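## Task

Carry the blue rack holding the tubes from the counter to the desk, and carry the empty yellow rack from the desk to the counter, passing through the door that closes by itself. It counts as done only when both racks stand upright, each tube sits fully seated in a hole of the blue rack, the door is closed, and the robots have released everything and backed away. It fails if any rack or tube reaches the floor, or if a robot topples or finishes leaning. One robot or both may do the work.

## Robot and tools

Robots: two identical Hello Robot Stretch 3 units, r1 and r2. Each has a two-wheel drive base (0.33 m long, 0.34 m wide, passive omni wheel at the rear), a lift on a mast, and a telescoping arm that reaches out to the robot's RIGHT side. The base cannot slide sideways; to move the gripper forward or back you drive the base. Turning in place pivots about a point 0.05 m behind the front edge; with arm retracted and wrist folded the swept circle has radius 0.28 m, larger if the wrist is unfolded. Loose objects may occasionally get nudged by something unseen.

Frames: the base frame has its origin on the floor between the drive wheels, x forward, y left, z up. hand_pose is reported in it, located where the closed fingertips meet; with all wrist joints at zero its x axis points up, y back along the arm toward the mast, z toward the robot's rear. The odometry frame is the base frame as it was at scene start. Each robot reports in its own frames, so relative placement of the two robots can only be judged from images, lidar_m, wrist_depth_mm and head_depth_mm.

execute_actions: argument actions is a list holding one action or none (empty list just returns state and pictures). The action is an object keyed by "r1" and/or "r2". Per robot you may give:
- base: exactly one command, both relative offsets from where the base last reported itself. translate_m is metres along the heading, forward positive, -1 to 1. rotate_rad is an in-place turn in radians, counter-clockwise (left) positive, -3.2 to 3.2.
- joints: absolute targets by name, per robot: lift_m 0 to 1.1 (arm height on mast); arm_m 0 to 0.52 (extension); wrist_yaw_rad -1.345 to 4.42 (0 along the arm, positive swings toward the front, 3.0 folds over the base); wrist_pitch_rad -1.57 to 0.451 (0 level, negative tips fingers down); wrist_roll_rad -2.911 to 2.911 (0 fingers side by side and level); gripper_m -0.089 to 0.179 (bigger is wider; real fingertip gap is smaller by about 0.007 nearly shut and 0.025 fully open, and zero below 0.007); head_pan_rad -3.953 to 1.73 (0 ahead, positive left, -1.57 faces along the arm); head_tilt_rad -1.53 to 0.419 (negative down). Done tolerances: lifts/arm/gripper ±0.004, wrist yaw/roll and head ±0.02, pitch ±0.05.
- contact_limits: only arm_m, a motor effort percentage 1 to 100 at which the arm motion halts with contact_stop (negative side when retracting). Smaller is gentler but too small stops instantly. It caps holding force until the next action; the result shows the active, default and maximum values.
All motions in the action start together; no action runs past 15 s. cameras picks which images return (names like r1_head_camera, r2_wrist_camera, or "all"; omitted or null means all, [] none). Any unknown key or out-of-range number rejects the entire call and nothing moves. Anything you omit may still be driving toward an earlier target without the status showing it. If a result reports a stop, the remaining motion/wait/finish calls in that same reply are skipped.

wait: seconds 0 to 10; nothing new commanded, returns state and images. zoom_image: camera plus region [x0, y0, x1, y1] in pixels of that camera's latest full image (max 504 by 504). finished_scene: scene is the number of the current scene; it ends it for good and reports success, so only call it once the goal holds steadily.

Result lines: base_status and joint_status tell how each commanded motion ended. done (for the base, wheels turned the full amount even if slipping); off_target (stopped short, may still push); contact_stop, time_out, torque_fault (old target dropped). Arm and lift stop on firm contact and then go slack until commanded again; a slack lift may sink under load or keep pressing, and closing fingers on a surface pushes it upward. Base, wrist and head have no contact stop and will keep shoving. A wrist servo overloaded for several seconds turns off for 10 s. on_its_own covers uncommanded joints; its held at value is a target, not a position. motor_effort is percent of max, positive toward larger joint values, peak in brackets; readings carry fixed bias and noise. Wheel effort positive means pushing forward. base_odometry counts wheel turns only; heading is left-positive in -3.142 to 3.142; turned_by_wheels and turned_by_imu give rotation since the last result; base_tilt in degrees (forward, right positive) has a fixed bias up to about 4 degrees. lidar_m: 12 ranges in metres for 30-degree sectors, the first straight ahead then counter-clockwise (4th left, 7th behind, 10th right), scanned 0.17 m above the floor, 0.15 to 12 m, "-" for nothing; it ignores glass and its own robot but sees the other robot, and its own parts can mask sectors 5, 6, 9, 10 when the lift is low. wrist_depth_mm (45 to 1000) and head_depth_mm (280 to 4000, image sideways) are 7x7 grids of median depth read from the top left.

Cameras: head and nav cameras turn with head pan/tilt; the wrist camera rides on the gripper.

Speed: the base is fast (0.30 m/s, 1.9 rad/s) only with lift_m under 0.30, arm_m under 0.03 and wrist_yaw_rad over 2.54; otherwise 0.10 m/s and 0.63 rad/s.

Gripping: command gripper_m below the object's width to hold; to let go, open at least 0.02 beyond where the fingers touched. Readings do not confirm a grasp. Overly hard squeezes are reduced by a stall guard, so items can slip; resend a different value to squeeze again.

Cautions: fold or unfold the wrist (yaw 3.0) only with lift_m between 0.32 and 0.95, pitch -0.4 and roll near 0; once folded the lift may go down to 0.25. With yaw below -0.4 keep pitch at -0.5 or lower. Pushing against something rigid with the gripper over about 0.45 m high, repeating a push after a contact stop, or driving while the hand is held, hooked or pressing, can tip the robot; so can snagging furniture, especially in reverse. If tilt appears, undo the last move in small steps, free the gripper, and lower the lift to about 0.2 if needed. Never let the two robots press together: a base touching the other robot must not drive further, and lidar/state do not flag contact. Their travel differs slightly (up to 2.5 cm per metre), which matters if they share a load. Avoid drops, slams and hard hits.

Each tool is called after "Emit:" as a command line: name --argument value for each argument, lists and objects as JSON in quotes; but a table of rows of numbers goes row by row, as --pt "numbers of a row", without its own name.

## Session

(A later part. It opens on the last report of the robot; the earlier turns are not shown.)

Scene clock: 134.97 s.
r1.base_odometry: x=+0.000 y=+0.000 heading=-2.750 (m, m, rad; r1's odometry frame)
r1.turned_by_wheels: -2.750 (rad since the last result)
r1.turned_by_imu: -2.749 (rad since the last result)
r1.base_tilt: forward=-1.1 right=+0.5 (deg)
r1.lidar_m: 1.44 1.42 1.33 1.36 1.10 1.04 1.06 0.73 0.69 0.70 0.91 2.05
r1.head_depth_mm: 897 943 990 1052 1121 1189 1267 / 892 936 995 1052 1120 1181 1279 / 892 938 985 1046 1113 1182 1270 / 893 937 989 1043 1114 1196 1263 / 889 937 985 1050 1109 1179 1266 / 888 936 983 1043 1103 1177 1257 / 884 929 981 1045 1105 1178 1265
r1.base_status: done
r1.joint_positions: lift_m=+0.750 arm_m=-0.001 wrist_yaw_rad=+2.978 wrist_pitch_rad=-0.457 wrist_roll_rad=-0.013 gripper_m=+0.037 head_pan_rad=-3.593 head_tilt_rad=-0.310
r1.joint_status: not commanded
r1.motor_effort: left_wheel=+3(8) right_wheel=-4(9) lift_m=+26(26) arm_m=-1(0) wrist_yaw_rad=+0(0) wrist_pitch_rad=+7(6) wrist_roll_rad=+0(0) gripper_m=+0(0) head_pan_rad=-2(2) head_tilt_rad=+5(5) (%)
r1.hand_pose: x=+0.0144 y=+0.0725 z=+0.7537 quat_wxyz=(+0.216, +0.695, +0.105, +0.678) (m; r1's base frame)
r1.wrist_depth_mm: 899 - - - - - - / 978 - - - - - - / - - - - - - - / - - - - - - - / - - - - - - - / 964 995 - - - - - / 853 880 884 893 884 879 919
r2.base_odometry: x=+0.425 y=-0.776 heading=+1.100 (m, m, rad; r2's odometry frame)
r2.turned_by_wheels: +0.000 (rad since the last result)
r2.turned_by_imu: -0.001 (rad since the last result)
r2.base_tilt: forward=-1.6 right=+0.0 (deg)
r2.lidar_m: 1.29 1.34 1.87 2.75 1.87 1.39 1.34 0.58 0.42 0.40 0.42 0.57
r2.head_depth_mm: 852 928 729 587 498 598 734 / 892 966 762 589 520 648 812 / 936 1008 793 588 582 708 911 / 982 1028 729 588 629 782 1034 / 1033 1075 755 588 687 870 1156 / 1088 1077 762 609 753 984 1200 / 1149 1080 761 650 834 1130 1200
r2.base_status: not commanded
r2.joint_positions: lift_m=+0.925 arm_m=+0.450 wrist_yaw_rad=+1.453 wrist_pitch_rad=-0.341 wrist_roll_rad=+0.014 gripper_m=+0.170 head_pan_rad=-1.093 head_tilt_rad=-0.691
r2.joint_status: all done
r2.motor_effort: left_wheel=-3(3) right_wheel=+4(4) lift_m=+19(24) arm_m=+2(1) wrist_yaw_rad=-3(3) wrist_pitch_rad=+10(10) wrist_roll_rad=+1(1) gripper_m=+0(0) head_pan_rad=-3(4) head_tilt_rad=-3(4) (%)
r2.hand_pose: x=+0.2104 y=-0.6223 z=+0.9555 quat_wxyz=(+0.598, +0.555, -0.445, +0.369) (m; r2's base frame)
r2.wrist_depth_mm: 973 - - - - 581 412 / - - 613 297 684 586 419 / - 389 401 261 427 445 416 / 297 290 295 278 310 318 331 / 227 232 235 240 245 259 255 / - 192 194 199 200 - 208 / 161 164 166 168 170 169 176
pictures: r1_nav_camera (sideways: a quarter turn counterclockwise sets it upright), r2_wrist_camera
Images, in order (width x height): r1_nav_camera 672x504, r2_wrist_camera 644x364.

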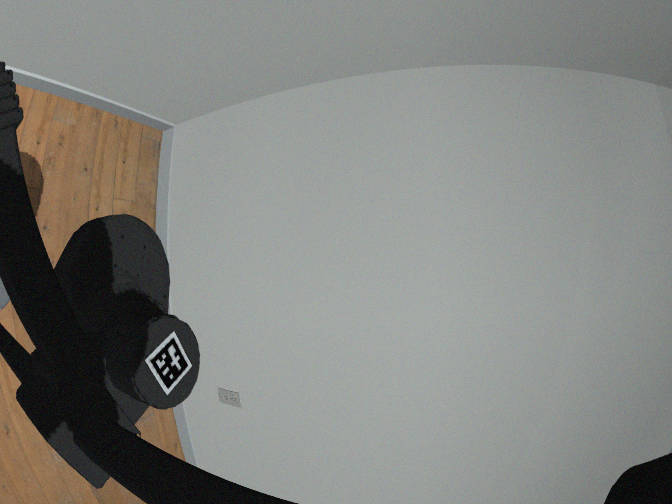

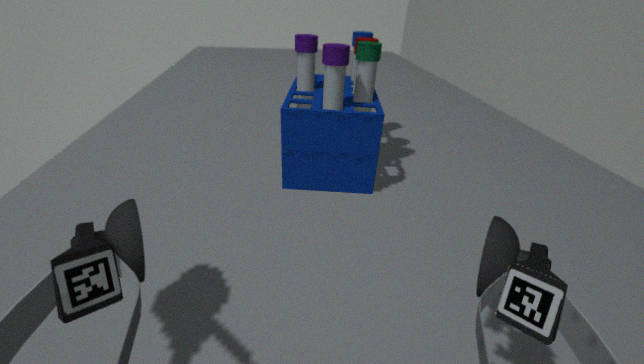

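Emit:
execute_actions --actions '[{"r2":{"base":{"translate_m":0.17},"joints":{"arm_m":0.475}}, "r1":{"base":{"rotate_rad":-0.3},"joints":{"lift_m":0.27,"head_pan_rad":0.3,"head_tilt_rad":-0.5}}}]' --cameras '["r2_wrist_camera","r1_nav_camera"]'

Scene clock: 161.00 s.
r1.base_odometry: x=+0.000 y=+0.000 heading=-3.050 (m, m, rad; r1's odometry frame)
r1.turned_by_wheels: -0.300 (rad since the last result)
r1.turned_by_imu: -0.301 (rad since the last result)
r1.base_tilt: forward=-1.1 right=+0.4 (deg)
r1.lidar_m: 2.53 1.44 1.34 1.33 1.30 1.04 1.04 0.86 0.69 0.69 0.75 1.15
r1.head_depth_mm: 2282 2424 2621 2769 2084 1661 1380 / 2388 2526 2737 2780 2070 1640 1375 / 2487 2261 2806 2664 2061 1647 1357 / 2549 2199 3035 2713 2026 1621 1354 / 2293 2141 1374 2724 2006 1604 1354 / 1969 1950 1432 2356 1778 1618 1342 / 1734 1758 1826 2060 2000 1589 1337
r1.base_status: done
r1.joint_positions: lift_m=+0.270 arm_m=-0.001 wrist_yaw_rad=+2.978 wrist_pitch_rad=-0.458 wrist_roll_rad=-0.013 gripper_m=+0.037 head_pan_rad=+0.293 head_tilt_rad=-0.494
r1.joint_status: all done
r1.motor_effort: left_wheel=+3(9) right_wheel=-4(9) lift_m=+19(23) arm_m=-1(1) wrist_yaw_rad=-1(0) wrist_pitch_rad=+7(7) wrist_roll_rad=+0(0) gripper_m=+0(0) head_pan_rad=+2(39) head_tilt_rad=-3(17) (%)
r1.hand_pose: x=+0.0144 y=+0.0725 z=+0.2741 quat_wxyz=(+0.216, +0.695, +0.105, +0.678) (m; r1's base frame)
r1.wrist_depth_mm: - - - - - - - / - - - - - - - / 796 - 822 798 831 838 850 / 640 618 636 659 649 644 664 / 537 526 - 551 550 546 551 / 460 - - - 444 465 462 / - - - - 400 405 402
r2.base_odometry: x=+0.502 y=-0.625 heading=+1.100 (m, m, rad; r2's odometry frame)
r2.turned_by_wheels: +0.000 (rad since the last result)
r2.turned_by_imu: -0.003 (rad since the last result)
r2.base_tilt: forward=-1.6 right=-0.2 (deg)
r2.lidar_m: 1.12 1.17 1.61 2.75 2.11 1.56 1.51 0.58 0.42 0.40 0.42 0.56
r2.head_depth_mm: 857 930 715 588 495 595 731 / 896 967 688 588 520 646 809 / 938 1008 701 588 578 705 903 / 982 1044 729 587 625 777 1024 / 1034 1077 761 588 682 865 1159 / 1092 1078 763 608 739 979 1201 / 1161 1075 759 651 834 1122 1197
r2.base_status: done
r2.joint_positions: lift_m=+0.925 arm_m=+0.475 wrist_yaw_rad=+1.453 wrist_pitch_rad=-0.341 wrist_roll_rad=+0.014 gripper_m=+0.170 head_pan_rad=-1.093 head_tilt_rad=-0.691
r2.joint_status: all done
r2.motor_effort: left_wheel=-3(4) right_wheel=+3(11) lift_m=+19(19) arm_m=+1(2) wrist_yaw_rad=-3(3) wrist_pitch_rad=+10(9) wrist_roll_rad=+0(0) gripper_m=+0(1) head_pan_rad=-3(3) head_tilt_rad=-3(4) (%)
r2.hand_pose: x=+0.2104 y=-0.6474 z=+0.9555 quat_wxyz=(+0.598, +0.555, -0.445, +0.369) (m; r2's base frame)
r2.wrist_depth_mm: 827 853 872 902 883 554 391 / 878 894 613 662 625 558 398 / 925 388 375 132 113 477 393 / 282 290 280 97 152 320 343 / 227 230 218 119 137 258 253 / - 191 113 110 110 - 208 / 161 163 133 123 125 168 175
pictures: r1_nav_camera (sideways: a quarter turn counterclockwise sets it upright), r2_wrist_camera
Images, in order (width x height): r1_nav_camera 672x504, r2_wrist_camera 644x364.

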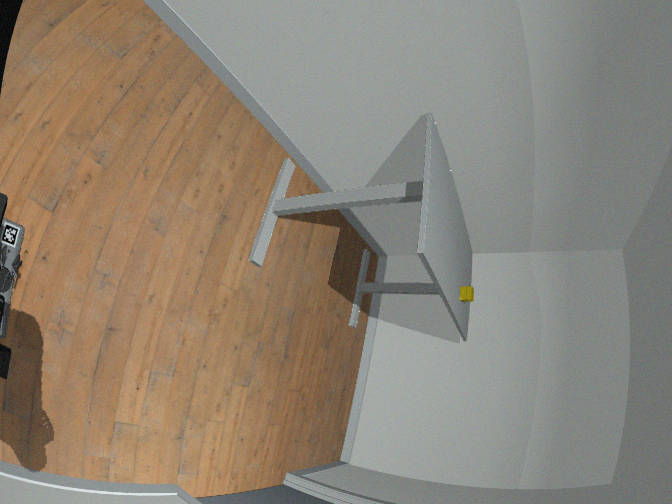

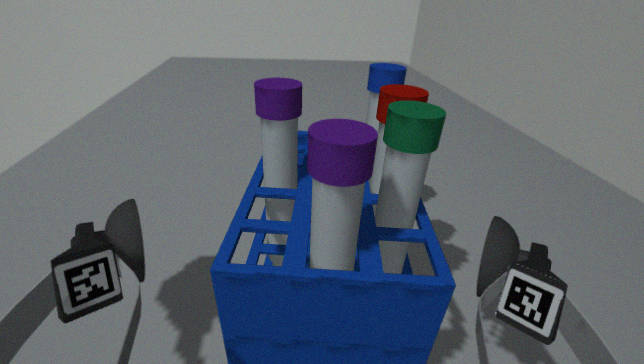

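Emit:
execute_actions --actions '[{"r2":{"joints":{"gripper_m":0.055}}, "r1":{"base":{"rotate_rad":-0.14}}}]' --cameras '[]'

Emit:
execute_actions --actions '[{"r2":{"joints":{"lift_m":1.0,"head_pan_rad":2.0e-1}}, "r1":{"base":{"translate_m":1.0}}}]' --cameras '["r2_wrist_camera"]'

Emit:
execute_actions --actions '[{"r2":{"joints":{"arm_m":0.0,"wrist_yaw_rad":0.0,"head_pan_rad":1.5,"head_tilt_rad":-0.3}}, "r1":{"base":{"translate_m":0.8},"joints":{"head_pan_rad":0.8,"head_tilt_rad":-0.6}}}]' --cameras '["r2_wrist_camera","r2_nav_camera","r1_nav_camera"]'

Scene clock: 191.33 s.
r1.base_odometry: x=+0.000 y=+0.000 heading=+3.094 (m, m, rad; r1's odometry frame)
r1.turned_by_wheels: -0.140 (rad since the last result)
r1.turned_by_imu: -0.140 (rad since the last result)
r1.base_tilt: forward=-1.1 right=+0.5 (deg)
r1.lidar_m: 2.73 1.44 1.38 1.33 1.39 1.07 1.04 0.97 0.71 0.69 0.71 0.98
r1.head_depth_mm: 2253 2425 2620 2714 2096 1659 1380 / 2338 2527 2731 2823 2076 1651 1379 / 2395 2537 2754 2722 2062 1632 1360 / 2492 2555 2879 2697 2013 1614 1370 / 2507 1957 2662 2665 2042 1611 1347 / 2513 2057 2649 2651 1992 1595 1337 / 2092 1967 2254 2409 1926 1597 1326
r1.base_status: done
r1.joint_positions: lift_m=+0.270 arm_m=-0.001 wrist_yaw_rad=+2.978 wrist_pitch_rad=-0.458 wrist_roll_rad=-0.013 gripper_m=+0.037 head_pan_rad=+0.293 head_tilt_rad=-0.494
r1.joint_status: not commanded
r1.motor_effort: left_wheel=+3(11) right_wheel=-3(11) lift_m=+19(19) arm_m=+0(1) wrist_yaw_rad=+0(0) wrist_pitch_rad=+6(7) wrist_roll_rad=+0(0) gripper_m=+0(0) head_pan_rad=+4(4) head_tilt_rad=-3(3) (%)
r1.hand_pose: x=+0.0144 y=+0.0725 z=+0.2741 quat_wxyz=(+0.216, +0.695, +0.105, +0.678) (m; r1's base frame)
r1.wrist_depth_mm: - - - - - - - / - - - - - - - / 809 - 818 825 819 839 828 / 631 611 640 658 655 662 655 / 528 534 - 550 534 539 543 / 467 - - - 445 463 469 / - - - - 400 402 408
r2.base_odometry: x=+0.502 y=-0.625 heading=+1.100 (m, m, rad; r2's odometry frame)
r2.turned_by_wheels: +0.000 (rad since the last result)
r2.turned_by_imu: -0.001 (rad since the last result)
r2.base_tilt: forward=-1.6 right=-0.3 (deg)
r2.lidar_m: 1.12 1.17 1.62 2.75 2.10 1.56 1.51 0.58 0.42 0.40 0.42 0.56
r2.head_depth_mm: 855 930 731 588 494 595 731 / 895 970 692 588 520 645 809 / 935 1002 694 587 578 705 906 / 987 1048 737 588 626 778 1028 / 1034 1081 760 590 683 868 1154 / 1094 1082 760 609 739 978 1197 / 1154 1077 763 651 830 1121 1201
r2.base_status: not commanded
r2.joint_positions: lift_m=+0.925 arm_m=+0.475 wrist_yaw_rad=+1.452 wrist_pitch_rad=-0.322 wrist_roll_rad=+0.014 gripper_m=+0.056 head_pan_rad=-1.093 head_tilt_rad=-0.691
r2.joint_status: all done
r2.motor_effort: left_wheel=-3(3) right_wheel=+4(4) lift_m=+19(19) arm_m=+1(2) wrist_yaw_rad=-3(3) wrist_pitch_rad=+1(10) wrist_roll_rad=+1(1) gripper_m=-14(88) head_pan_rad=-3(4) head_tilt_rad=-2(4) (%)
r2.hand_pose: x=+0.2124 y=-0.6477 z=+0.9599 quat_wxyz=(+0.594, +0.551, -0.451, +0.375) (m; r2's base frame)
r2.wrist_depth_mm: 829 835 889 896 907 554 389 / 890 892 688 721 742 554 393 / 929 409 399 123 426 473 391 / 297 303 295 140 297 337 353 / 234 241 134 127 166 259 263 / 195 196 146 133 128 212 214 / 171 168 162 149 169 178 180
pictures: none
No camera images: the call's "cameras" was empty. Leave "cameras" out to get every camera's image.

Scene clock: 196.27 s.
r1.base_odometry: x=-0.999 y=+0.048 heading=+3.094 (m, m, rad; r1's odometry frame)
r1.turned_by_wheels: +0.000 (rad since the last result)
r1.turned_by_imu: -0.004 (rad since the last result)
r1.base_tilt: forward=-1.2 right=+0.5 (deg)
r1.lidar_m: 1.73 1.62 1.38 0.88 1.38 1.90 2.03 0.98 0.72 0.68 0.81 1.11
r1.head_depth_mm: 1423 1522 1657 1777 1939 1661 1381 / 1458 1573 1687 1843 1977 1652 1368 / 1505 1612 1750 1912 2011 1637 1364 / 1541 1667 1772 1991 2038 1629 1352 / 1592 1701 1866 2057 2016 1608 1342 / 1620 1735 1331 2097 1922 1597 1342 / 1688 1767 1076 2162 1909 1605 1334
r1.base_status: done
r1.joint_positions: lift_m=+0.270 arm_m=-0.001 wrist_yaw_rad=+2.978 wrist_pitch_rad=-0.458 wrist_roll_rad=-0.013 gripper_m=+0.037 head_pan_rad=+0.293 head_tilt_rad=-0.495
r1.joint_status: not commanded
r1.motor_effort: left_wheel=+3(13) right_wheel=-4(10) lift_m=+19(19) arm_m=-1(0) wrist_yaw_rad=+0(0) wrist_pitch_rad=+6(7) wrist_roll_rad=+0(0) gripper_m=+0(0) head_pan_rad=+3(3) head_tilt_rad=-2(2) (%)
r1.hand_pose: x=+0.0144 y=+0.0725 z=+0.2741 quat_wxyz=(+0.216, +0.695, +0.105, +0.678) (m; r1's base frame)
r1.wrist_depth_mm: - - - - - - - / - - - - - - - / 789 - 801 779 832 827 836 / 631 607 648 655 664 656 657 / 528 537 - 550 540 540 549 / 464 - - - 444 460 464 / - - - - 401 403 405
r2.base_odometry: x=+0.502 y=-0.625 heading=+1.100 (m, m, rad; r2's odometry frame)
r2.turned_by_wheels: +0.000 (rad since the last result)
r2.turned_by_imu: -0.001 (rad since the last result)
r2.base_tilt: forward=-1.6 right=+0.0 (deg)
r2.lidar_m: 1.12 1.17 1.62 2.74 2.10 1.56 1.51 0.58 0.42 0.40 0.42 0.56
r2.head_depth_mm: 912 1016 1156 1327 1527 1384 1198 / 929 1039 1178 1367 1571 1391 1196 / 945 1060 1208 1403 1575 1387 1200 / 964 1082 1235 1435 1602 1383 1203 / 981 1108 1271 1481 1636 1392 1202 / 1003 1130 1297 1527 1651 1394 1205 / 1024 1160 1335 1569 1659 1391 1203
r2.base_status: not commanded
r2.joint_positions: lift_m=+1.000 arm_m=+0.475 wrist_yaw_rad=+1.452 wrist_pitch_rad=-0.346 wrist_roll_rad=+0.014 gripper_m=+0.056 head_pan_rad=+0.193 head_tilt_rad=-0.691
r2.joint_status: all done
r2.motor_effort: left_wheel=-3(3) right_wheel=+3(3) lift_m=+26(25) arm_m=+2(2) wrist_yaw_rad=-3(3) wrist_pitch_rad=+12(13) wrist_roll_rad=+0(0) gripper_m=-13(14) head_pan_rad=+4(49) head_tilt_rad=-3(4) (%)
r2.hand_pose: x=+0.2099 y=-0.6474 z=+1.0289 quat_wxyz=(+0.599, +0.556, -0.444, +0.367) (m; r2's base frame)
r2.wrist_depth_mm: 835 843 890 901 891 552 391 / 882 910 899 951 789 553 393 / - 653 564 121 577 554 397 / - 417 408 142 409 477 396 / 343 336 135 128 177 357 365 / 274 280 146 133 127 298 302 / 235 239 228 148 240 252 256
pictures: r2_wrist_camera
Images, in order (width x height): r2_wrist_camera 644x364.

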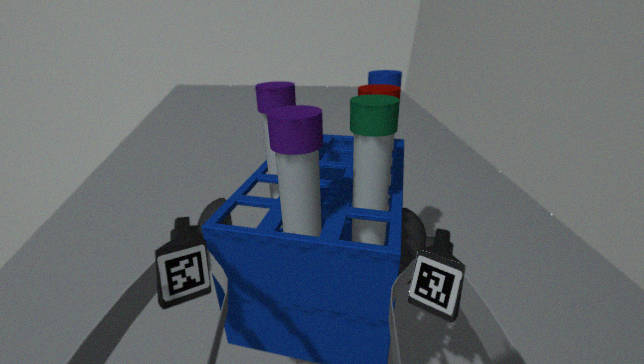

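Scene clock: 200.93 s.
r1.base_odometry: x=-1.798 y=+0.086 heading=+3.094 (m, m, rad; r1's odometry frame)
r1.turned_by_wheels: +0.000 (rad since the last result)
r1.turned_by_imu: -0.003 (rad since the last result)
r1.base_tilt: forward=-1.1 right=+0.6 (deg)
r1.lidar_m: 0.93 0.97 1.02 1.32 1.09 1.89 2.72 1.07 0.81 0.70 0.72 0.97
r1.head_depth_mm: 883 941 1011 1087 1184 1299 1304 / 952 1019 1100 1198 1311 1419 1294 / 1027 1111 937 1330 1468 1495 1283 / 1117 1219 835 1486 1664 1489 1277 / 1243 1320 819 1669 1751 1440 1271 / 1350 1402 813 1181 1593 1478 1263 / 1272 1236 804 666 1716 1468 1265
r1.base_status: done
r1.joint_positions: lift_m=+0.270 arm_m=-0.001 wrist_yaw_rad=+2.978 wrist_pitch_rad=-0.458 wrist_roll_rad=-0.013 gripper_m=+0.037 head_pan_rad=+0.793 head_tilt_rad=-0.593
r1.joint_status: all done
r1.motor_effort: left_wheel=+3(14) right_wheel=-4(8) lift_m=+19(19) arm_m=-1(1) wrist_yaw_rad=+0(0) wrist_pitch_rad=+7(7) wrist_roll_rad=+0(0) gripper_m=+0(0) head_pan_rad=+3(32) head_tilt_rad=-3(15) (%)
r1.hand_pose: x=+0.0144 y=+0.0725 z=+0.2741 quat_wxyz=(+0.216, +0.695, +0.105, +0.678) (m; r1's base frame)
r1.wrist_depth_mm: - - - - - - 883 / 933 - - - - - 894 / 798 - 814 814 835 807 828 / 633 603 651 647 648 660 671 / 526 527 - 554 542 554 538 / 465 - - - 452 465 466 / - - - - 406 408 400
r2.base_odometry: x=+0.502 y=-0.625 heading=+1.100 (m, m, rad; r2's odometry frame)
r2.turned_by_wheels: +0.000 (rad since the last result)
r2.turned_by_imu: -0.001 (rad since the last result)
r2.base_tilt: forward=-1.6 right=-0.1 (deg)
r2.lidar_m: 1.12 1.17 1.62 2.75 2.10 1.56 1.51 0.58 0.42 0.40 0.41 0.56
r2.head_depth_mm: 2500 2628 2754 2892 2601 1949 1540 / 2468 2629 2779 3012 2672 1966 1540 / 2447 2592 2769 2950 2695 1950 1536 / 2438 2559 2730 2924 2692 1958 1535 / 2418 2590 2723 2886 2701 1969 1550 / 2412 2562 2698 2894 2684 1949 1537 / 2411 2518 2690 2861 2681 1951 1542
r2.base_status: not commanded
r2.joint_positions: lift_m=+1.000 arm_m=+0.001 wrist_yaw_rad=+0.002 wrist_pitch_rad=-0.347 wrist_roll_rad=+0.014 gripper_m=+0.056 head_pan_rad=+1.493 head_tilt_rad=-0.310
r2.joint_status: all done
r2.motor_effort: left_wheel=-3(3) right_wheel=+3(3) lift_m=+26(26) arm_m=-2(1) wrist_yaw_rad=-2(4) wrist_pitch_rad=+12(12) wrist_roll_rad=+0(0) gripper_m=-13(13) head_pan_rad=+4(49) head_tilt_rad=+4(23) (%)
r2.hand_pose: x=-0.0211 y=-0.3788 z=+1.0287 quat_wxyz=(+0.692, +0.122, -0.701, -0.123) (m; r2's base frame)
r2.wrist_depth_mm: 690 685 682 682 684 664 672 / 731 737 743 736 719 737 722 / 540 563 581 121 579 654 672 / 409 423 413 142 412 466 479 / 331 335 136 128 178 366 373 / 277 283 147 134 128 300 303 / 236 239 229 148 241 256 257
pictures: r1_nav_camera (sideways: a quarter turn counterclockwise sets it upright), r2_nav_camera (sideways: a quarter turn counterclockwise sets it upright), r2_wrist_camera
Images, in order (width x height): r1_nav_camera 672x504, r2_nav_camera 672x504, r2_wrist_camera 644x364.

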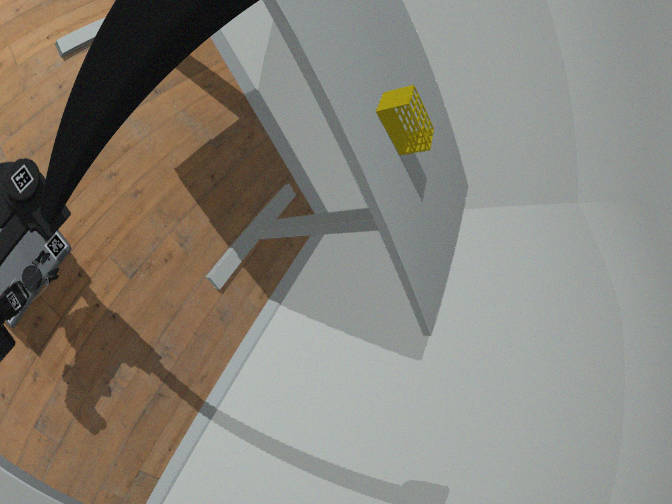

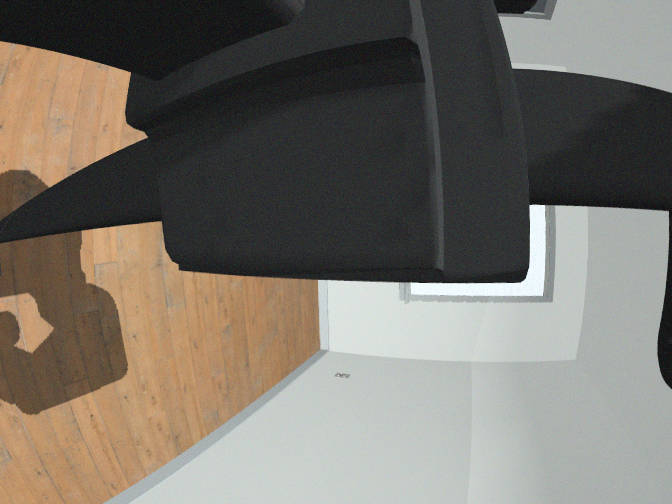

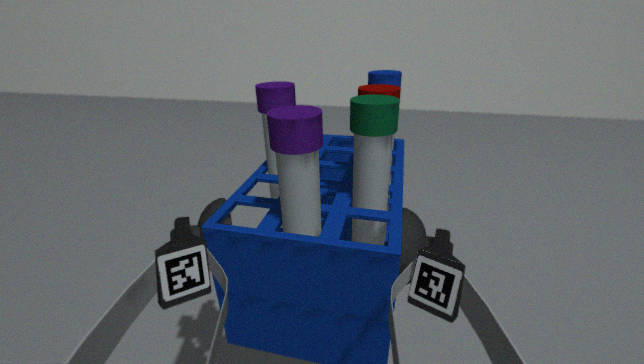

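Emit:
zoom_image --camera "r1_nav_camera" --region '[300, 40, 500, 220]'

Region (300, 40, 500, 220) of r1_nav_camera's 672x504 image, scaled by 2.520, with more detail than that image has; it fills the top 454 rows of this view, and the rest is white.

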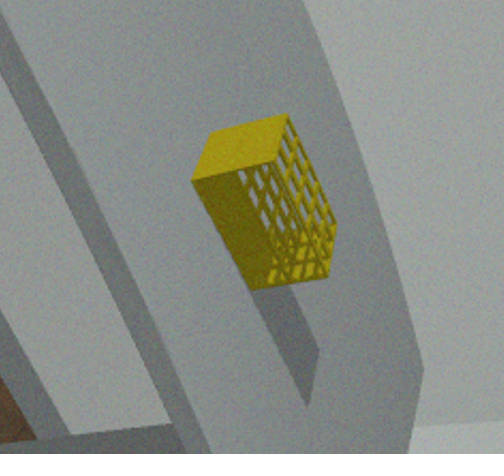

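Emit:
execute_actions --actions '[{"r2":{"joints":{"wrist_yaw_rad":2.3,"lift_m":0.95,"head_pan_rad":-3.7,"head_tilt_rad":-0.3}}, "r1":{"base":{"rotate_rad":1.88},"joints":{"lift_m":0.85,"head_pan_rad":-0.5,"head_tilt_rad":-0.6}}}]' --cameras '["r2_nav_camera","r1_nav_camera"]'

Scene clock: 265.37 s.
r1.base_odometry: x=-1.798 y=+0.086 heading=-1.309 (m, m, rad; r1's odometry frame)
r1.turned_by_wheels: +1.880 (rad since the last result)
r1.turned_by_imu: +1.876 (rad since the last result)
r1.base_tilt: forward=-1.1 right=+0.7 (deg)
r1.lidar_m: 1.33 1.06 2.83 1.31 0.88 0.78 0.70 0.83 0.93 0.94 1.02 1.33
r1.head_depth_mm: 1209 1285 867 682 1277 1452 1271 / 1180 1261 813 648 1790 1486 1292 / 1164 1245 751 641 1752 1506 1284 / 1143 1219 751 635 1730 1498 1280 / 1134 1191 822 628 1705 1474 1268 / 1105 1171 810 601 1681 1488 1266 / 1090 1150 802 591 1636 1463 1257
r1.base_status: done
r1.joint_positions: lift_m=+0.850 arm_m=-0.001 wrist_yaw_rad=+2.978 wrist_pitch_rad=-0.458 wrist_roll_rad=-0.013 gripper_m=+0.037 head_pan_rad=-0.493 head_tilt_rad=-0.593
r1.joint_status: all done
r1.motor_effort: left_wheel=-3(11) right_wheel=+4(12) lift_m=+25(22) arm_m=-1(1) wrist_yaw_rad=-1(0) wrist_pitch_rad=+7(7) wrist_roll_rad=+0(0) gripper_m=-1(1) head_pan_rad=-4(39) head_tilt_rad=-4(2) (%)
r1.hand_pose: x=+0.0144 y=+0.0724 z=+0.8536 quat_wxyz=(+0.216, +0.695, +0.106, +0.678) (m; r1's base frame)
r1.wrist_depth_mm: 748 - - - - - - / 781 - - - - - - / 840 - - - - - - / 828 - - - - - - / 879 - - - - - - / 861 - - - - - - / 876 988 978 969 981 983 995
r2.base_odometry: x=+0.502 y=-0.625 heading=+1.100 (m, m, rad; r2's odometry frame)
r2.turned_by_wheels: +0.000 (rad since the last result)
r2.turned_by_imu: -0.002 (rad since the last result)
r2.base_tilt: forward=-1.6 right=-0.1 (deg)
r2.lidar_m: 1.12 1.17 1.61 2.75 2.11 1.56 1.51 0.58 0.42 0.40 0.42 0.56
r2.head_depth_mm: 1899 2023 2176 2347 2537 - - / 1768 1888 2013 2143 - - - / 1655 1747 1857 1973 - - - / 1562 1643 1746 1829 - - - / 1465 1551 1638 1721 - - - / 1389 1458 1534 1627 1697 - - / 1320 1381 1454 1515 1614 - -
r2.base_status: not commanded
r2.joint_positions: lift_m=+0.950 arm_m=+0.001 wrist_yaw_rad=+2.297 wrist_pitch_rad=-0.347 wrist_roll_rad=+0.014 gripper_m=+0.056 head_pan_rad=-3.693 head_tilt_rad=-0.310
r2.joint_status: all done
r2.motor_effort: left_wheel=-3(3) right_wheel=+3(3) lift_m=+20(21) arm_m=-2(2) wrist_yaw_rad=+4(3) wrist_pitch_rad=+13(12) wrist_roll_rad=+0(0) gripper_m=-13(14) head_pan_rad=-4(48) head_tilt_rad=+3(5) (%)
r2.hand_pose: x=+0.1528 y=+0.0084 z=+0.9790 quat_wxyz=(+0.396, +0.689, -0.177, +0.580) (m; r2's base frame)
r2.wrist_depth_mm: - - - - - 852 724 / - - - - - 862 759 / - - - 121 - 925 797 / - - - 142 - - 835 / - - 136 129 177 - 876 / - - 147 133 127 - 922 / - - - 149 - - 968
pictures: r1_nav_camera (sideways: a quarter turn counterclockwise sets it upright), r2_nav_camera (sideways: a quarter turn counterclockwise sets it upright)
Images, in order (width x height): r1_nav_camera 672x504, r2_nav_camera 672x504.

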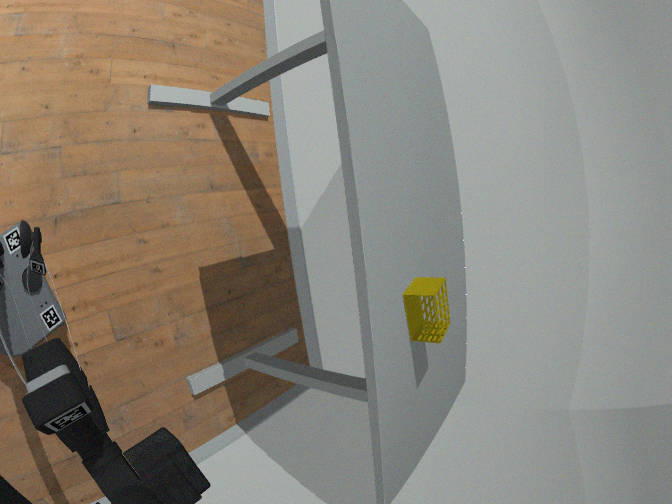

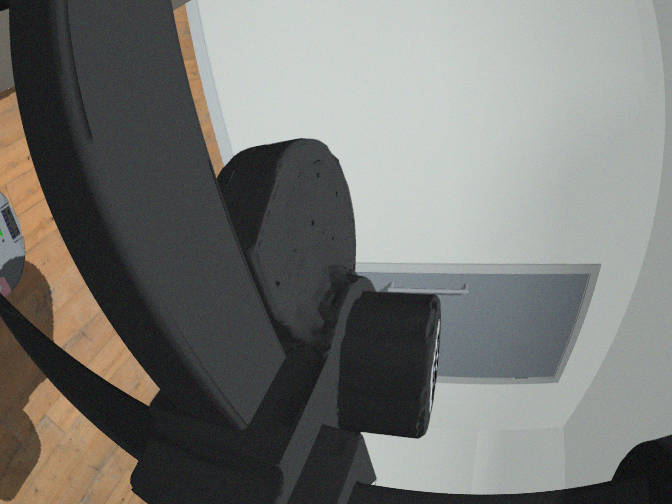

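Emit:
execute_actions --actions '[{"r2":{"base":{"translate_m":-1.0},"joints":{"head_pan_rad":1.5}}, "r1":{"base":{"rotate_rad":0.39},"joints":{"wrist_pitch_rad":-0.4,"wrist_yaw_rad":1.57,"gripper_m":0.17}}}]' --cameras '[]'

Emit:
execute_actions --actions '[{"r2":{"base":{"rotate_rad":1.57},"joints":{"head_pan_rad":0.0}}, "r1":{"base":{"translate_m":0.43},"joints":{"lift_m":1.07}}}]' --cameras '[]'

Emit:
execute_actions --actions '[{"r1":{"base":{"rotate_rad":0.43},"joints":{"wrist_pitch_rad":-0.5,"wrist_yaw_rad":-1.13,"arm_m":0.38,"head_pan_rad":-1.9,"head_tilt_rad":-0.7}}}]' --cameras '["r1_nav_camera","r1_wrist_camera","r2_nav_camera"]'

Scene clock: 335.17 s.
r1.base_odometry: x=-1.798 y=+0.086 heading=-0.920 (m, m, rad; r1's odometry frame)
r1.turned_by_wheels: +0.390 (rad since the last result)
r1.turned_by_imu: +0.388 (rad since the last result)
r1.base_tilt: forward=-1.1 right=+0.6 (deg)
r1.lidar_m: 1.06 2.30 1.69 0.96 0.78 0.70 0.77 0.94 0.93 1.03 1.02 1.33
r1.head_depth_mm: 1087 1171 861 627 1642 1512 1326 / 1112 1180 857 621 1669 1524 1284 / 1129 1195 840 615 1690 1507 1283 / 1142 1210 832 633 1718 1494 1275 / 1166 1237 821 652 1736 1496 1272 / 1193 1251 812 649 1747 1473 1271 / 1218 1232 803 671 1719 1440 1260
r1.base_status: done
r1.joint_positions: lift_m=+0.850 arm_m=-0.001 wrist_yaw_rad=+1.573 wrist_pitch_rad=-0.420 wrist_roll_rad=-0.013 gripper_m=+0.170 head_pan_rad=-0.493 head_tilt_rad=-0.593
r1.joint_status: all done
r1.motor_effort: left_wheel=-4(10) right_wheel=+4(8) lift_m=+25(26) arm_m=-1(1) wrist_yaw_rad=-2(4) wrist_pitch_rad=+11(12) wrist_roll_rad=+0(0) gripper_m=+0(84) head_pan_rad=-4(4) head_tilt_rad=-3(4) (%)
r1.hand_pose: x=+0.2028 y=-0.1436 z=+0.8621 quat_wxyz=(+0.596, +0.591, -0.380, +0.389) (m; r1's base frame)
r1.wrist_depth_mm: - - - - - 300 254 / - - - - - - 901 / - - - - - - 952 / - - - - - - - / - - - - - - - / - - - - - - - / 973 - 984 975 - - -
r2.base_odometry: x=+0.049 y=-1.516 heading=+1.100 (m, m, rad; r2's odometry frame)
r2.turned_by_wheels: +0.000 (rad since the last result)
r2.turned_by_imu: -0.002 (rad since the last result)
r2.base_tilt: forward=-1.6 right=-0.1 (deg)
r2.lidar_m: 1.55 2.21 2.85 1.87 0.72 0.53 0.51 0.54 0.74 0.64 0.44 0.57
r2.head_depth_mm: 2499 2672 2821 3058 2691 1951 1537 / 2497 2646 2792 3052 2713 1960 1537 / 2488 2641 2794 2986 2692 1956 1539 / 2459 2595 2759 2971 2676 1962 1545 / 2455 2571 2736 2928 2694 1956 1543 / 2436 2566 2700 2872 2710 1958 1535 / 2257 2213 2169 2136 2076 1885 1542
r2.base_status: done
r2.joint_positions: lift_m=+0.950 arm_m=+0.001 wrist_yaw_rad=+2.297 wrist_pitch_rad=-0.347 wrist_roll_rad=+0.014 gripper_m=+0.056 head_pan_rad=+1.493 head_tilt_rad=-0.309
r2.joint_status: all done
r2.motor_effort: left_wheel=-2(9) right_wheel=+4(4) lift_m=+20(20) arm_m=-2(1) wrist_yaw_rad=+4(4) wrist_pitch_rad=+12(12) wrist_roll_rad=+0(0) gripper_m=-13(13) head_pan_rad=+4(49) head_tilt_rad=+4(3) (%)
r2.hand_pose: x=+0.1528 y=+0.0084 z=+0.9790 quat_wxyz=(+0.396, +0.689, -0.177, +0.580) (m; r2's base frame)
r2.wrist_depth_mm: - - - - - - - / - - - - - - - / - - - 121 - - - / - - - 143 - - - / - - 136 128 177 - - / - - 147 133 127 - - / - - - 149 - - -
pictures: none
No camera images: the call's "cameras" was empty. Leave "cameras" out to get every camera's image.

Scene clock: 340.53 s.
r1.base_odometry: x=-1.537 y=-0.256 heading=-0.920 (m, m, rad; r1's odometry frame)
r1.turned_by_wheels: +0.000 (rad since the last result)
r1.turned_by_imu: -0.002 (rad since the last result)
r1.base_tilt: forward=-1.1 right=+0.5 (deg)
r1.lidar_m: 0.63 1.73 2.48 1.27 1.12 1.09 1.13 1.22 1.20 1.00 1.00 0.99
r1.head_depth_mm: 807 877 863 627 489 406 333 / 821 902 857 621 488 403 342 / 836 912 841 615 484 400 347 / 849 932 835 610 481 407 346 / 867 952 823 606 478 404 329 / 881 971 811 598 473 - 334 / 900 993 803 593 469 394 334
r1.base_status: done
r1.joint_positions: lift_m=+1.070 arm_m=-0.001 wrist_yaw_rad=+1.572 wrist_pitch_rad=-0.418 wrist_roll_rad=-0.013 gripper_m=+0.170 head_pan_rad=-0.493 head_tilt_rad=-0.593
r1.joint_status: all done
r1.motor_effort: left_wheel=-4(5) right_wheel=+3(9) lift_m=+26(26) arm_m=-1(1) wrist_yaw_rad=-2(2) wrist_pitch_rad=+10(11) wrist_roll_rad=+0(0) gripper_m=+0(0) head_pan_rad=-3(3) head_tilt_rad=-3(3) (%)
r1.hand_pose: x=+0.2030 y=-0.1436 z=+1.0824 quat_wxyz=(+0.596, +0.591, -0.380, +0.390) (m; r1's base frame)
r1.wrist_depth_mm: - - - 986 799 687 604 / - - - 775 792 709 640 / - 555 563 551 560 558 566 / 459 422 428 424 437 435 442 / - 348 349 349 353 370 357 / - 295 292 297 302 291 303 / - - 255 256 258 263 261
r2.base_odometry: x=+0.049 y=-1.516 heading=+2.670 (m, m, rad; r2's odometry frame)
r2.turned_by_wheels: +1.570 (rad since the last result)
r2.turned_by_imu: +1.561 (rad since the last result)
r2.base_tilt: forward=-1.6 right=-0.1 (deg)
r2.lidar_m: 1.92 0.72 0.53 0.51 0.53 0.73 0.67 0.44 0.57 1.50 2.20 2.87
r2.head_depth_mm: 2440 2593 2726 2939 2688 1958 1538 / 2449 2603 2766 2915 2681 1968 1542 / 2433 2583 2755 2935 2684 1956 1542 / 2447 2600 2752 2925 2685 1967 1536 / 2446 2632 2753 2940 2691 1959 1540 / 2401 2416 2430 2425 2373 1957 1542 / 1609 1613 1612 1605 1607 1613 1494
r2.base_status: done
r2.joint_positions: lift_m=+0.950 arm_m=+0.001 wrist_yaw_rad=+2.297 wrist_pitch_rad=-0.347 wrist_roll_rad=+0.014 gripper_m=+0.056 head_pan_rad=+0.007 head_tilt_rad=-0.309
r2.joint_status: all done
r2.motor_effort: left_wheel=-4(9) right_wheel=+4(9) lift_m=+20(19) arm_m=-2(2) wrist_yaw_rad=+4(4) wrist_pitch_rad=+12(13) wrist_roll_rad=+0(0) gripper_m=-13(14) head_pan_rad=-3(49) head_tilt_rad=+4(4) (%)
r2.hand_pose: x=+0.1528 y=+0.0084 z=+0.9790 quat_wxyz=(+0.396, +0.689, -0.177, +0.580) (m; r2's base frame)
r2.wrist_depth_mm: 419 497 609 770 - - - / 438 518 625 829 - - - / 463 549 654 122 - - - / 482 588 690 142 - - - / 511 608 136 129 178 - - / 548 626 146 133 127 - - / 566 735 826 149 - - -
pictures: none
No camera images: the call's "cameras" was empty. Leave "cameras" out to get every camera's image.

Scene clock: 344.53 s.
r1.base_odometry: x=-1.537 y=-0.256 heading=-0.490 (m, m, rad; r1's odometry frame)
r1.turned_by_wheels: +0.430 (rad since the last result)
r1.turned_by_imu: +0.429 (rad since the last result)
r1.base_tilt: forward=-1.2 right=+0.5 (deg)
r1.lidar_m: 1.52 2.55 1.37 1.13 1.12 1.09 1.23 1.21 1.00 1.01 1.00 0.63
r1.head_depth_mm: - 924 695 543 1613 1381 1235 / - 966 640 537 1545 1405 1218 / 1353 1006 584 531 448 1399 1224 / 1203 958 626 528 433 1332 1224 / 1115 874 671 524 431 381 1210 / - 859 662 520 428 364 1178 / - 853 658 515 425 361 332
r1.base_status: done
r1.joint_positions: lift_m=+1.070 arm_m=+0.380 wrist_yaw_rad=-1.128 wrist_pitch_rad=-0.510 wrist_roll_rad=-0.013 gripper_m=+0.170 head_pan_rad=-1.893 head_tilt_rad=-0.692
r1.joint_status: all done
r1.motor_effort: left_wheel=-4(9) right_wheel=+4(11) lift_m=+26(26) arm_m=+3(1) wrist_yaw_rad=-2(2) wrist_pitch_rad=+6(9) wrist_roll_rad=+0(0) gripper_m=+0(0) head_pan_rad=-4(38) head_tilt_rad=-4(14) (%)
r1.hand_pose: x=-0.2129 y=-0.6153 z=+1.0624 quat_wxyz=(+0.487, -0.211, -0.670, -0.518) (m; r1's base frame)
r1.wrist_depth_mm: 683 788 792 787 818 818 833 / 588 587 583 591 601 923 952 / 441 440 438 457 454 509 - / 363 363 365 367 269 377 - / 304 309 306 299 228 317 - / - 262 265 270 224 216 275 / 227 234 234 236 226 185 239
r2.base_odometry: x=+0.049 y=-1.516 heading=+2.670 (m, m, rad; r2's odometry frame)
r2.turned_by_wheels: +0.000 (rad since the last result)
r2.turned_by_imu: -0.001 (rad since the last result)
r2.base_tilt: forward=-1.6 right=-0.3 (deg)
r2.lidar_m: 1.92 0.72 0.53 0.51 0.53 0.73 0.67 0.44 0.57 1.50 2.20 2.87
r2.head_depth_mm: 2456 2584 2744 2936 2697 1958 1529 / 2445 2601 2734 2942 2706 1949 1546 / 2473 2582 2742 2953 2691 1959 1544 / 2441 2582 2759 2938 2691 1963 1536 / 2467 2617 2764 2918 2720 1950 1538 / 2412 2432 2425 2403 2360 1957 1538 / 1624 1611 1612 1618 1614 1611 1493
r2.base_status: not commanded
r2.joint_positions: lift_m=+0.950 arm_m=+0.001 wrist_yaw_rad=+2.297 wrist_pitch_rad=-0.347 wrist_roll_rad=+0.014 gripper_m=+0.056 head_pan_rad=+0.007 head_tilt_rad=-0.309
r2.joint_status: not commanded
r2.motor_effort: left_wheel=-3(4) right_wheel=+4(4) lift_m=+20(20) arm_m=-2(2) wrist_yaw_rad=+4(3) wrist_pitch_rad=+12(12) wrist_roll_rad=+0(0) gripper_m=-13(13) head_pan_rad=-4(4) head_tilt_rad=+4(5) (%)
r2.hand_pose: x=+0.1528 y=+0.0084 z=+0.9790 quat_wxyz=(+0.396, +0.689, -0.177, +0.580) (m; r2's base frame)
r2.wrist_depth_mm: 420 497 598 776 - - - / 441 522 626 836 - - - / 461 547 678 121 - - - / 486 581 696 143 - - - / 507 616 136 128 177 - - / 540 633 146 133 127 - - / 568 739 834 149 - - -
pictures: r1_nav_camera (sideways: a quarter turn counterclockwise sets it upright), r1_wrist_camera, r2_nav_camera (sideways: a quarter turn counterclockwise sets it upright)
Images, in order (width x height): r1_nav_camera 672x504, r1_wrist_camera 644x364, r2_nav_camera 672x504.

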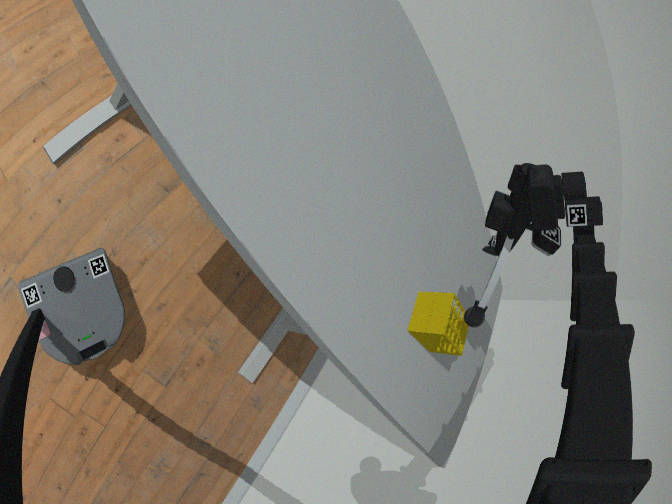

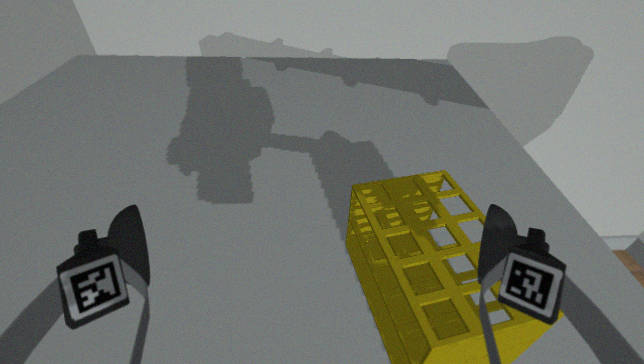

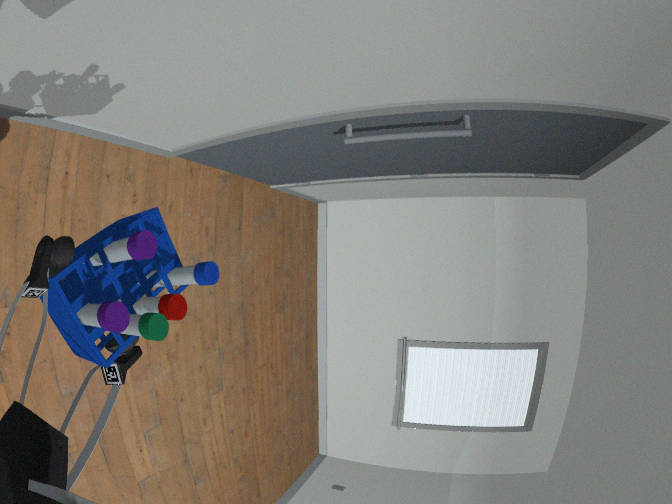

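Emit:
execute_actions --actions '[{"r1":{"base":{"translate_m":0.14},"joints":{"arm_m":0.215}}}]' --cameras '["r1_wrist_camera"]'

Emit:
execute_actions --actions '[{"r1":{"joints":{"lift_m":0.9}}}]' --cameras '["r1_wrist_camera","r1_nav_camera"]'

Scene clock: 368.77 s.
r1.base_odometry: x=-1.414 y=-0.322 heading=-0.490 (m, m, rad; r1's odometry frame)
r1.turned_by_wheels: +0.000 (rad since the last result)
r1.turned_by_imu: -0.002 (rad since the last result)
r1.base_tilt: forward=-1.2 right=+0.5 (deg)
r1.lidar_m: 1.43 2.43 1.45 1.16 1.18 1.20 1.36 1.33 1.09 0.95 0.93 0.52
r1.head_depth_mm: - 923 617 541 454 1432 1235 / - 932 637 536 439 1328 1224 / 1253 947 656 532 436 378 1217 / 1184 941 652 528 433 368 1150 / - - 643 524 430 366 323 / - - 634 518 428 364 316 / - - 651 516 425 362 315
r1.base_status: done
r1.joint_positions: lift_m=+1.070 arm_m=+0.215 wrist_yaw_rad=-1.128 wrist_pitch_rad=-0.510 wrist_roll_rad=-0.013 gripper_m=+0.170 head_pan_rad=-1.893 head_tilt_rad=-0.692
r1.joint_status: all done
r1.motor_effort: left_wheel=-3(5) right_wheel=+3(10) lift_m=+25(26) arm_m=-4(4) wrist_yaw_rad=-2(1) wrist_pitch_rad=+5(6) wrist_roll_rad=+0(0) gripper_m=+0(0) head_pan_rad=-3(3) head_tilt_rad=-3(4) (%)
r1.hand_pose: x=-0.2129 y=-0.4508 z=+1.0623 quat_wxyz=(+0.487, -0.211, -0.670, -0.518) (m; r1's base frame)
r1.wrist_depth_mm: 737 921 974 970 - - - / 566 572 584 588 672 - - / 439 449 445 332 460 - - / 358 364 363 346 374 - - / 305 307 310 311 310 336 - / - 262 266 267 270 264 - / 229 235 235 235 237 238 -
r2.base_odometry: x=+0.049 y=-1.516 heading=+2.670 (m, m, rad; r2's odometry frame)
r2.turned_by_wheels: +0.000 (rad since the last result)
r2.turned_by_imu: -0.001 (rad since the last result)
r2.base_tilt: forward=-1.6 right=-0.2 (deg)
r2.lidar_m: 1.91 0.72 0.53 0.51 0.53 0.73 0.67 0.44 0.57 1.51 2.20 2.86
r2.head_depth_mm: 2442 2577 2765 2941 2700 1947 1537 / 2467 2598 2734 2945 2712 1953 1543 / 2449 2581 2766 2963 2707 1957 1538 / 2450 2590 2737 2923 2705 1948 1540 / 2443 2602 2735 2906 2668 1953 1539 / 2397 2423 2441 2414 2361 1958 1535 / 1612 1609 1613 1610 1606 1608 1495
r2.base_status: not commanded
r2.joint_positions: lift_m=+0.950 arm_m=+0.001 wrist_yaw_rad=+2.297 wrist_pitch_rad=-0.347 wrist_roll_rad=+0.014 gripper_m=+0.056 head_pan_rad=+0.007 head_tilt_rad=-0.309
r2.joint_status: not commanded
r2.motor_effort: left_wheel=-3(4) right_wheel=+4(4) lift_m=+20(20) arm_m=-2(2) wrist_yaw_rad=+3(4) wrist_pitch_rad=+12(13) wrist_roll_rad=+0(0) gripper_m=-13(14) head_pan_rad=-4(4) head_tilt_rad=+4(4) (%)
r2.hand_pose: x=+0.1528 y=+0.0084 z=+0.9790 quat_wxyz=(+0.396, +0.689, -0.177, +0.580) (m; r2's base frame)
r2.wrist_depth_mm: 419 490 603 770 - - - / 442 520 625 830 - - - / 469 553 668 122 - - - / 493 589 691 143 - - - / 514 612 136 128 178 - - / 544 632 147 133 127 - - / 566 739 845 148 - - -
pictures: r1_wrist_camera
Images, in order (width x height): r1_wrist_camera 644x364.

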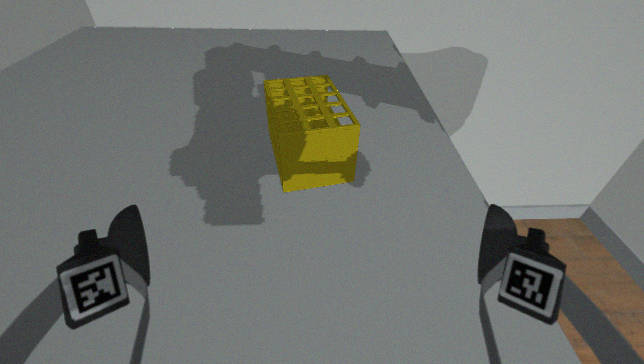

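Scene clock: 371.10 s.
r1.base_odometry: x=-1.414 y=-0.322 heading=-0.490 (m, m, rad; r1's odometry frame)
r1.turned_by_wheels: +0.000 (rad since the last result)
r1.turned_by_imu: +0.000 (rad since the last result)
r1.base_tilt: forward=-1.2 right=+0.6 (deg)
r1.lidar_m: 1.43 2.43 1.45 1.16 1.18 1.20 1.36 1.33 1.08 0.96 0.93 0.52
r1.head_depth_mm: 1296 976 616 - - - 1213 / 1346 966 678 - - 1346 1227 / 1244 1004 - - 434 378 1225 / 1136 - - 511 434 367 1156 / 1045 - - 506 431 366 322 / 967 - - 489 427 363 317 / 890 957 - 486 425 361 315
r1.base_status: not commanded
r1.joint_positions: lift_m=+0.963 arm_m=+0.215 wrist_yaw_rad=-1.129 wrist_pitch_rad=-0.470 wrist_roll_rad=-0.013 gripper_m=+0.170 head_pan_rad=-1.893 head_tilt_rad=-0.692
r1.joint_status: lift_m contact_stop (moved -0.107 of -0.170)
r1.on_its_own: lift_m is slack since a contact_stop, until your next command for it (your +0.900 is given up)
r1.motor_effort: left_wheel=+0(7) right_wheel=-6(18) lift_m=+22(21) arm_m=-1(4) wrist_yaw_rad=-1(2) wrist_pitch_rad=-17(29) wrist_roll_rad=+0(0) gripper_m=-1(2) head_pan_rad=-3(3) head_tilt_rad=-4(4) (%)
r1.hand_pose: x=-0.2181 y=-0.4528 z=+0.9637 quat_wxyz=(+0.497, -0.225, -0.666, -0.509) (m; r1's base frame)
r1.wrist_depth_mm: 542 545 510 267 743 - - / 364 368 371 273 381 - - / 273 275 278 281 283 287 - / 219 221 224 223 224 227 - / 188 187 185 186 187 195 190 / - 158 159 159 160 156 163 / 134 137 139 139 140 140 141
r2.base_odometry: x=+0.049 y=-1.516 heading=+2.670 (m, m, rad; r2's odometry frame)
r2.turned_by_wheels: +0.000 (rad since the last result)
r2.turned_by_imu: -0.001 (rad since the last result)
r2.base_tilt: forward=-1.7 right=-0.2 (deg)
r2.lidar_m: 1.92 0.72 0.53 0.51 0.53 0.74 0.67 0.44 0.57 1.51 2.20 2.86
r2.head_depth_mm: 2454 2585 2752 2940 2678 1970 1528 / 2461 2611 2777 2927 2699 1957 1544 / 2442 2601 2758 2912 2670 1951 1530 / 2438 2593 2763 2933 2701 1969 1533 / 2456 2587 2752 2935 2699 1971 1537 / 2414 2413 2425 2424 2343 1960 1544 / 1618 1615 1611 1617 1606 1612 1488
r2.base_status: not commanded
r2.joint_positions: lift_m=+0.950 arm_m=+0.001 wrist_yaw_rad=+2.297 wrist_pitch_rad=-0.347 wrist_roll_rad=+0.014 gripper_m=+0.056 head_pan_rad=+0.007 head_tilt_rad=-0.309
r2.joint_status: not commanded
r2.motor_effort: left_wheel=-3(3) right_wheel=+4(4) lift_m=+20(20) arm_m=-2(2) wrist_yaw_rad=+4(4) wrist_pitch_rad=+12(12) wrist_roll_rad=+0(0) gripper_m=-13(13) head_pan_rad=-4(3) head_tilt_rad=+4(4) (%)
r2.hand_pose: x=+0.1528 y=+0.0084 z=+0.9790 quat_wxyz=(+0.396, +0.689, -0.177, +0.580) (m; r2's base frame)
r2.wrist_depth_mm: 422 500 604 786 - - - / 440 517 632 832 - - - / 460 557 667 122 - - - / 488 582 681 142 - - - / 510 611 136 129 178 - - / 540 624 146 133 128 - - / 570 757 824 148 - - -
pictures: r1_nav_camera (sideways: a quarter turn counterclockwise sets it upright), r1_wrist_camera
Images, in order (width x height): r1_nav_camera 672x504, r1_wrist_camera 644x364.

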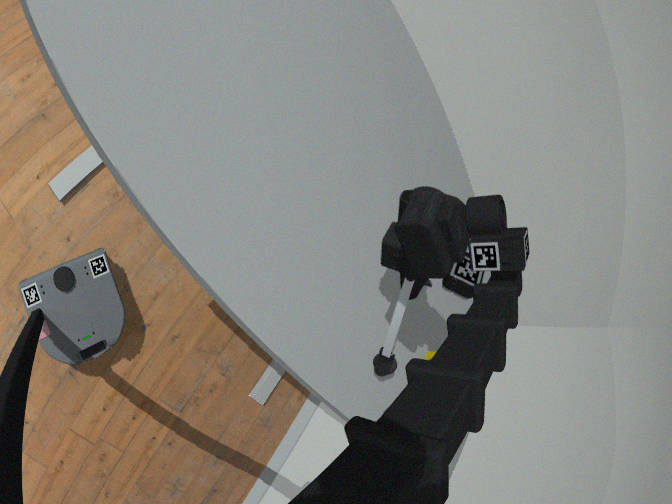

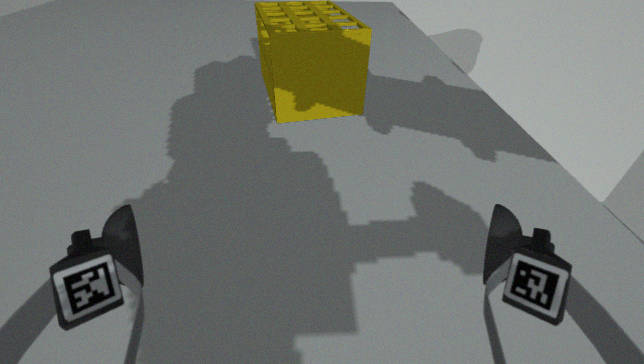

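Emit:
execute_actions --actions '[{"r1":{"joints":{"lift_m":1.0,"wrist_pitch_rad":-0.5}}}]' --cameras '[]'

Emit:
execute_actions --actions '[{"r1":{"base":{"translate_m":-0.14},"joints":{"arm_m":0.275}}}]' --cameras '["r1_wrist_camera"]'

Scene clock: 387.93 s.
r1.base_odometry: x=-1.414 y=-0.322 heading=-0.490 (m, m, rad; r1's odometry frame)
r1.turned_by_wheels: +0.000 (rad since the last result)
r1.turned_by_imu: -0.001 (rad since the last result)
r1.base_tilt: forward=-1.1 right=+0.4 (deg)
r1.lidar_m: 1.43 2.43 1.45 1.16 1.18 1.20 1.36 1.33 1.08 0.95 0.93 0.52
r1.head_depth_mm: 1305 1068 - - - 1422 1234 / 1347 - - 503 438 1331 1224 / 1229 - - 516 436 378 1223 / 1106 - 673 525 433 367 1149 / 1011 - - 521 430 365 323 / - - - 505 427 364 316 / 881 - - 514 426 362 315
r1.base_status: not commanded
r1.joint_positions: lift_m=+1.000 arm_m=+0.215 wrist_yaw_rad=-1.129 wrist_pitch_rad=-0.510 wrist_roll_rad=-0.013 gripper_m=+0.170 head_pan_rad=-1.893 head_tilt_rad=-0.692
r1.joint_status: all done
r1.motor_effort: left_wheel=-2(2) right_wheel=+2(4) lift_m=+25(28) arm_m=-1(1) wrist_yaw_rad=-1(2) wrist_pitch_rad=+5(14) wrist_roll_rad=+0(0) gripper_m=+0(2) head_pan_rad=-2(2) head_tilt_rad=-4(3) (%)
r1.hand_pose: x=-0.2130 y=-0.4504 z=+0.9924 quat_wxyz=(+0.487, -0.212, -0.670, -0.519) (m; r1's base frame)
r1.wrist_depth_mm: 560 574 592 518 959 - - / 405 406 414 282 420 - - / 314 315 317 307 324 - - / 257 260 260 262 264 268 - / 217 217 220 223 222 232 - / - 188 191 192 192 189 200 / 162 167 167 168 169 171 171
r2.base_odometry: x=+0.049 y=-1.516 heading=+2.670 (m, m, rad; r2's odometry frame)
r2.turned_by_wheels: +0.000 (rad since the last result)
r2.turned_by_imu: -0.001 (rad since the last result)
r2.base_tilt: forward=-1.6 right=-0.2 (deg)
r2.lidar_m: 1.92 0.72 0.53 0.51 0.53 0.73 0.66 0.44 0.57 1.51 2.19 2.86
r2.head_depth_mm: 2448 2591 2764 2905 2708 1958 1529 / 2424 2610 2768 2929 2706 1973 1538 / 2441 2567 2752 2934 2701 1962 1536 / 2457 2592 2744 2946 2665 1970 1538 / 2434 2582 2753 2928 2714 1962 1536 / 2403 2436 2410 2427 2352 1961 1536 / 1613 1611 1620 1614 1599 1605 1493
r2.base_status: not commanded
r2.joint_positions: lift_m=+0.950 arm_m=+0.001 wrist_yaw_rad=+2.297 wrist_pitch_rad=-0.347 wrist_roll_rad=+0.014 gripper_m=+0.056 head_pan_rad=+0.007 head_tilt_rad=-0.309
r2.joint_status: not commanded
r2.motor_effort: left_wheel=-3(4) right_wheel=+4(4) lift_m=+20(20) arm_m=-2(2) wrist_yaw_rad=+4(3) wrist_pitch_rad=+12(12) wrist_roll_rad=+0(0) gripper_m=-13(13) head_pan_rad=-4(4) head_tilt_rad=+3(3) (%)
r2.hand_pose: x=+0.1528 y=+0.0084 z=+0.9790 quat_wxyz=(+0.396, +0.689, -0.177, +0.580) (m; r2's base frame)
r2.wrist_depth_mm: 420 490 596 773 - - - / 442 517 626 830 - - - / 459 545 669 121 - - - / 486 592 681 143 - - - / 509 611 135 128 178 - - / 550 626 146 133 127 - - / 575 758 830 148 - - -
pictures: none
No camera images: the call's "cameras" was empty. Leave "cameras" out to get every camera's image.

Scene clock: 390.30 s.
r1.base_odometry: x=-1.537 y=-0.256 heading=-0.490 (m, m, rad; r1's odometry frame)
r1.turned_by_wheels: +0.000 (rad since the last result)
r1.turned_by_imu: +0.000 (rad since the last result)
r1.base_tilt: forward=-1.2 right=+0.5 (deg)
r1.lidar_m: 1.53 2.56 1.37 1.13 1.12 1.09 1.23 1.21 1.00 1.02 0.99 0.63
r1.head_depth_mm: 1169 1221 - - - 1389 1236 / 1272 1099 - 503 1523 1414 1231 / 1298 - - 531 448 1414 1218 / 1178 - 622 529 433 1345 1211 / 1082 - 621 524 430 381 1209 / - - - 519 427 364 1182 / 915 - 606 516 425 362 332
r1.base_status: done
r1.joint_positions: lift_m=+1.000 arm_m=+0.275 wrist_yaw_rad=-1.129 wrist_pitch_rad=-0.510 wrist_roll_rad=-0.013 gripper_m=+0.170 head_pan_rad=-1.893 head_tilt_rad=-0.692
r1.joint_status: all done
r1.motor_effort: left_wheel=-2(8) right_wheel=+3(4) lift_m=+25(26) arm_m=+3(4) wrist_yaw_rad=-1(1) wrist_pitch_rad=+6(6) wrist_roll_rad=+0(0) gripper_m=+0(0) head_pan_rad=-3(3) head_tilt_rad=-3(4) (%)
r1.hand_pose: x=-0.2129 y=-0.5101 z=+0.9923 quat_wxyz=(+0.487, -0.212, -0.670, -0.519) (m; r1's base frame)
r1.wrist_depth_mm: 564 581 579 592 822 868 877 / 399 407 390 392 425 974 988 / 312 315 259 193 325 - - / 255 257 252 158 256 268 - / 216 218 205 180 216 231 - / - 186 189 191 191 188 204 / 161 167 167 168 169 170 171
r2.base_odometry: x=+0.049 y=-1.516 heading=+2.670 (m, m, rad; r2's odometry frame)
r2.turned_by_wheels: +0.000 (rad since the last result)
r2.turned_by_imu: -0.001 (rad since the last result)
r2.base_tilt: forward=-1.6 right=-0.3 (deg)
r2.lidar_m: 1.92 0.72 0.53 0.51 0.53 0.73 0.67 0.44 0.57 1.51 2.20 2.87
r2.head_depth_mm: 2431 2605 2740 2922 2692 1944 1541 / 2441 2593 2756 2931 2690 1951 1535 / 2454 2610 2766 2930 2694 1969 1542 / 2449 2580 2751 2946 2680 1962 1539 / 2441 2590 2778 2920 2676 1960 1541 / 2411 2428 2441 2438 2349 1950 1540 / 1617 1610 1617 1614 1613 1604 1496
r2.base_status: not commanded
r2.joint_positions: lift_m=+0.950 arm_m=+0.001 wrist_yaw_rad=+2.297 wrist_pitch_rad=-0.347 wrist_roll_rad=+0.014 gripper_m=+0.056 head_pan_rad=+0.007 head_tilt_rad=-0.309
r2.joint_status: not commanded
r2.motor_effort: left_wheel=-3(3) right_wheel=+4(4) lift_m=+19(20) arm_m=-2(2) wrist_yaw_rad=+4(4) wrist_pitch_rad=+12(12) wrist_roll_rad=+0(0) gripper_m=-13(13) head_pan_rad=-3(4) head_tilt_rad=+4(4) (%)
r2.hand_pose: x=+0.1528 y=+0.0084 z=+0.9790 quat_wxyz=(+0.396, +0.689, -0.177, +0.580) (m; r2's base frame)
r2.wrist_depth_mm: 422 499 602 771 - - - / 445 523 631 822 - - - / 471 545 666 121 - - - / 489 582 690 143 - - - / 513 616 136 128 178 - - / 544 621 146 133 127 - - / 580 730 830 149 - - -
pictures: r1_wrist_camera
Images, in order (width x height): r1_wrist_camera 644x364.

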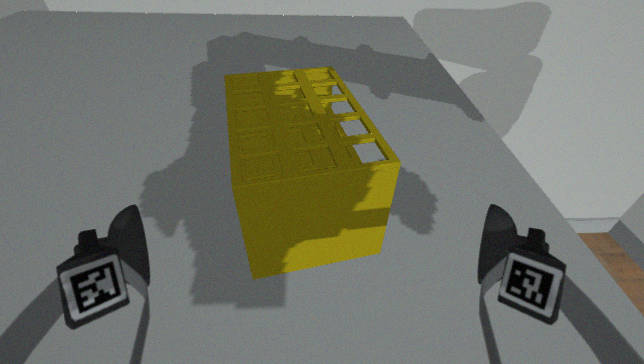

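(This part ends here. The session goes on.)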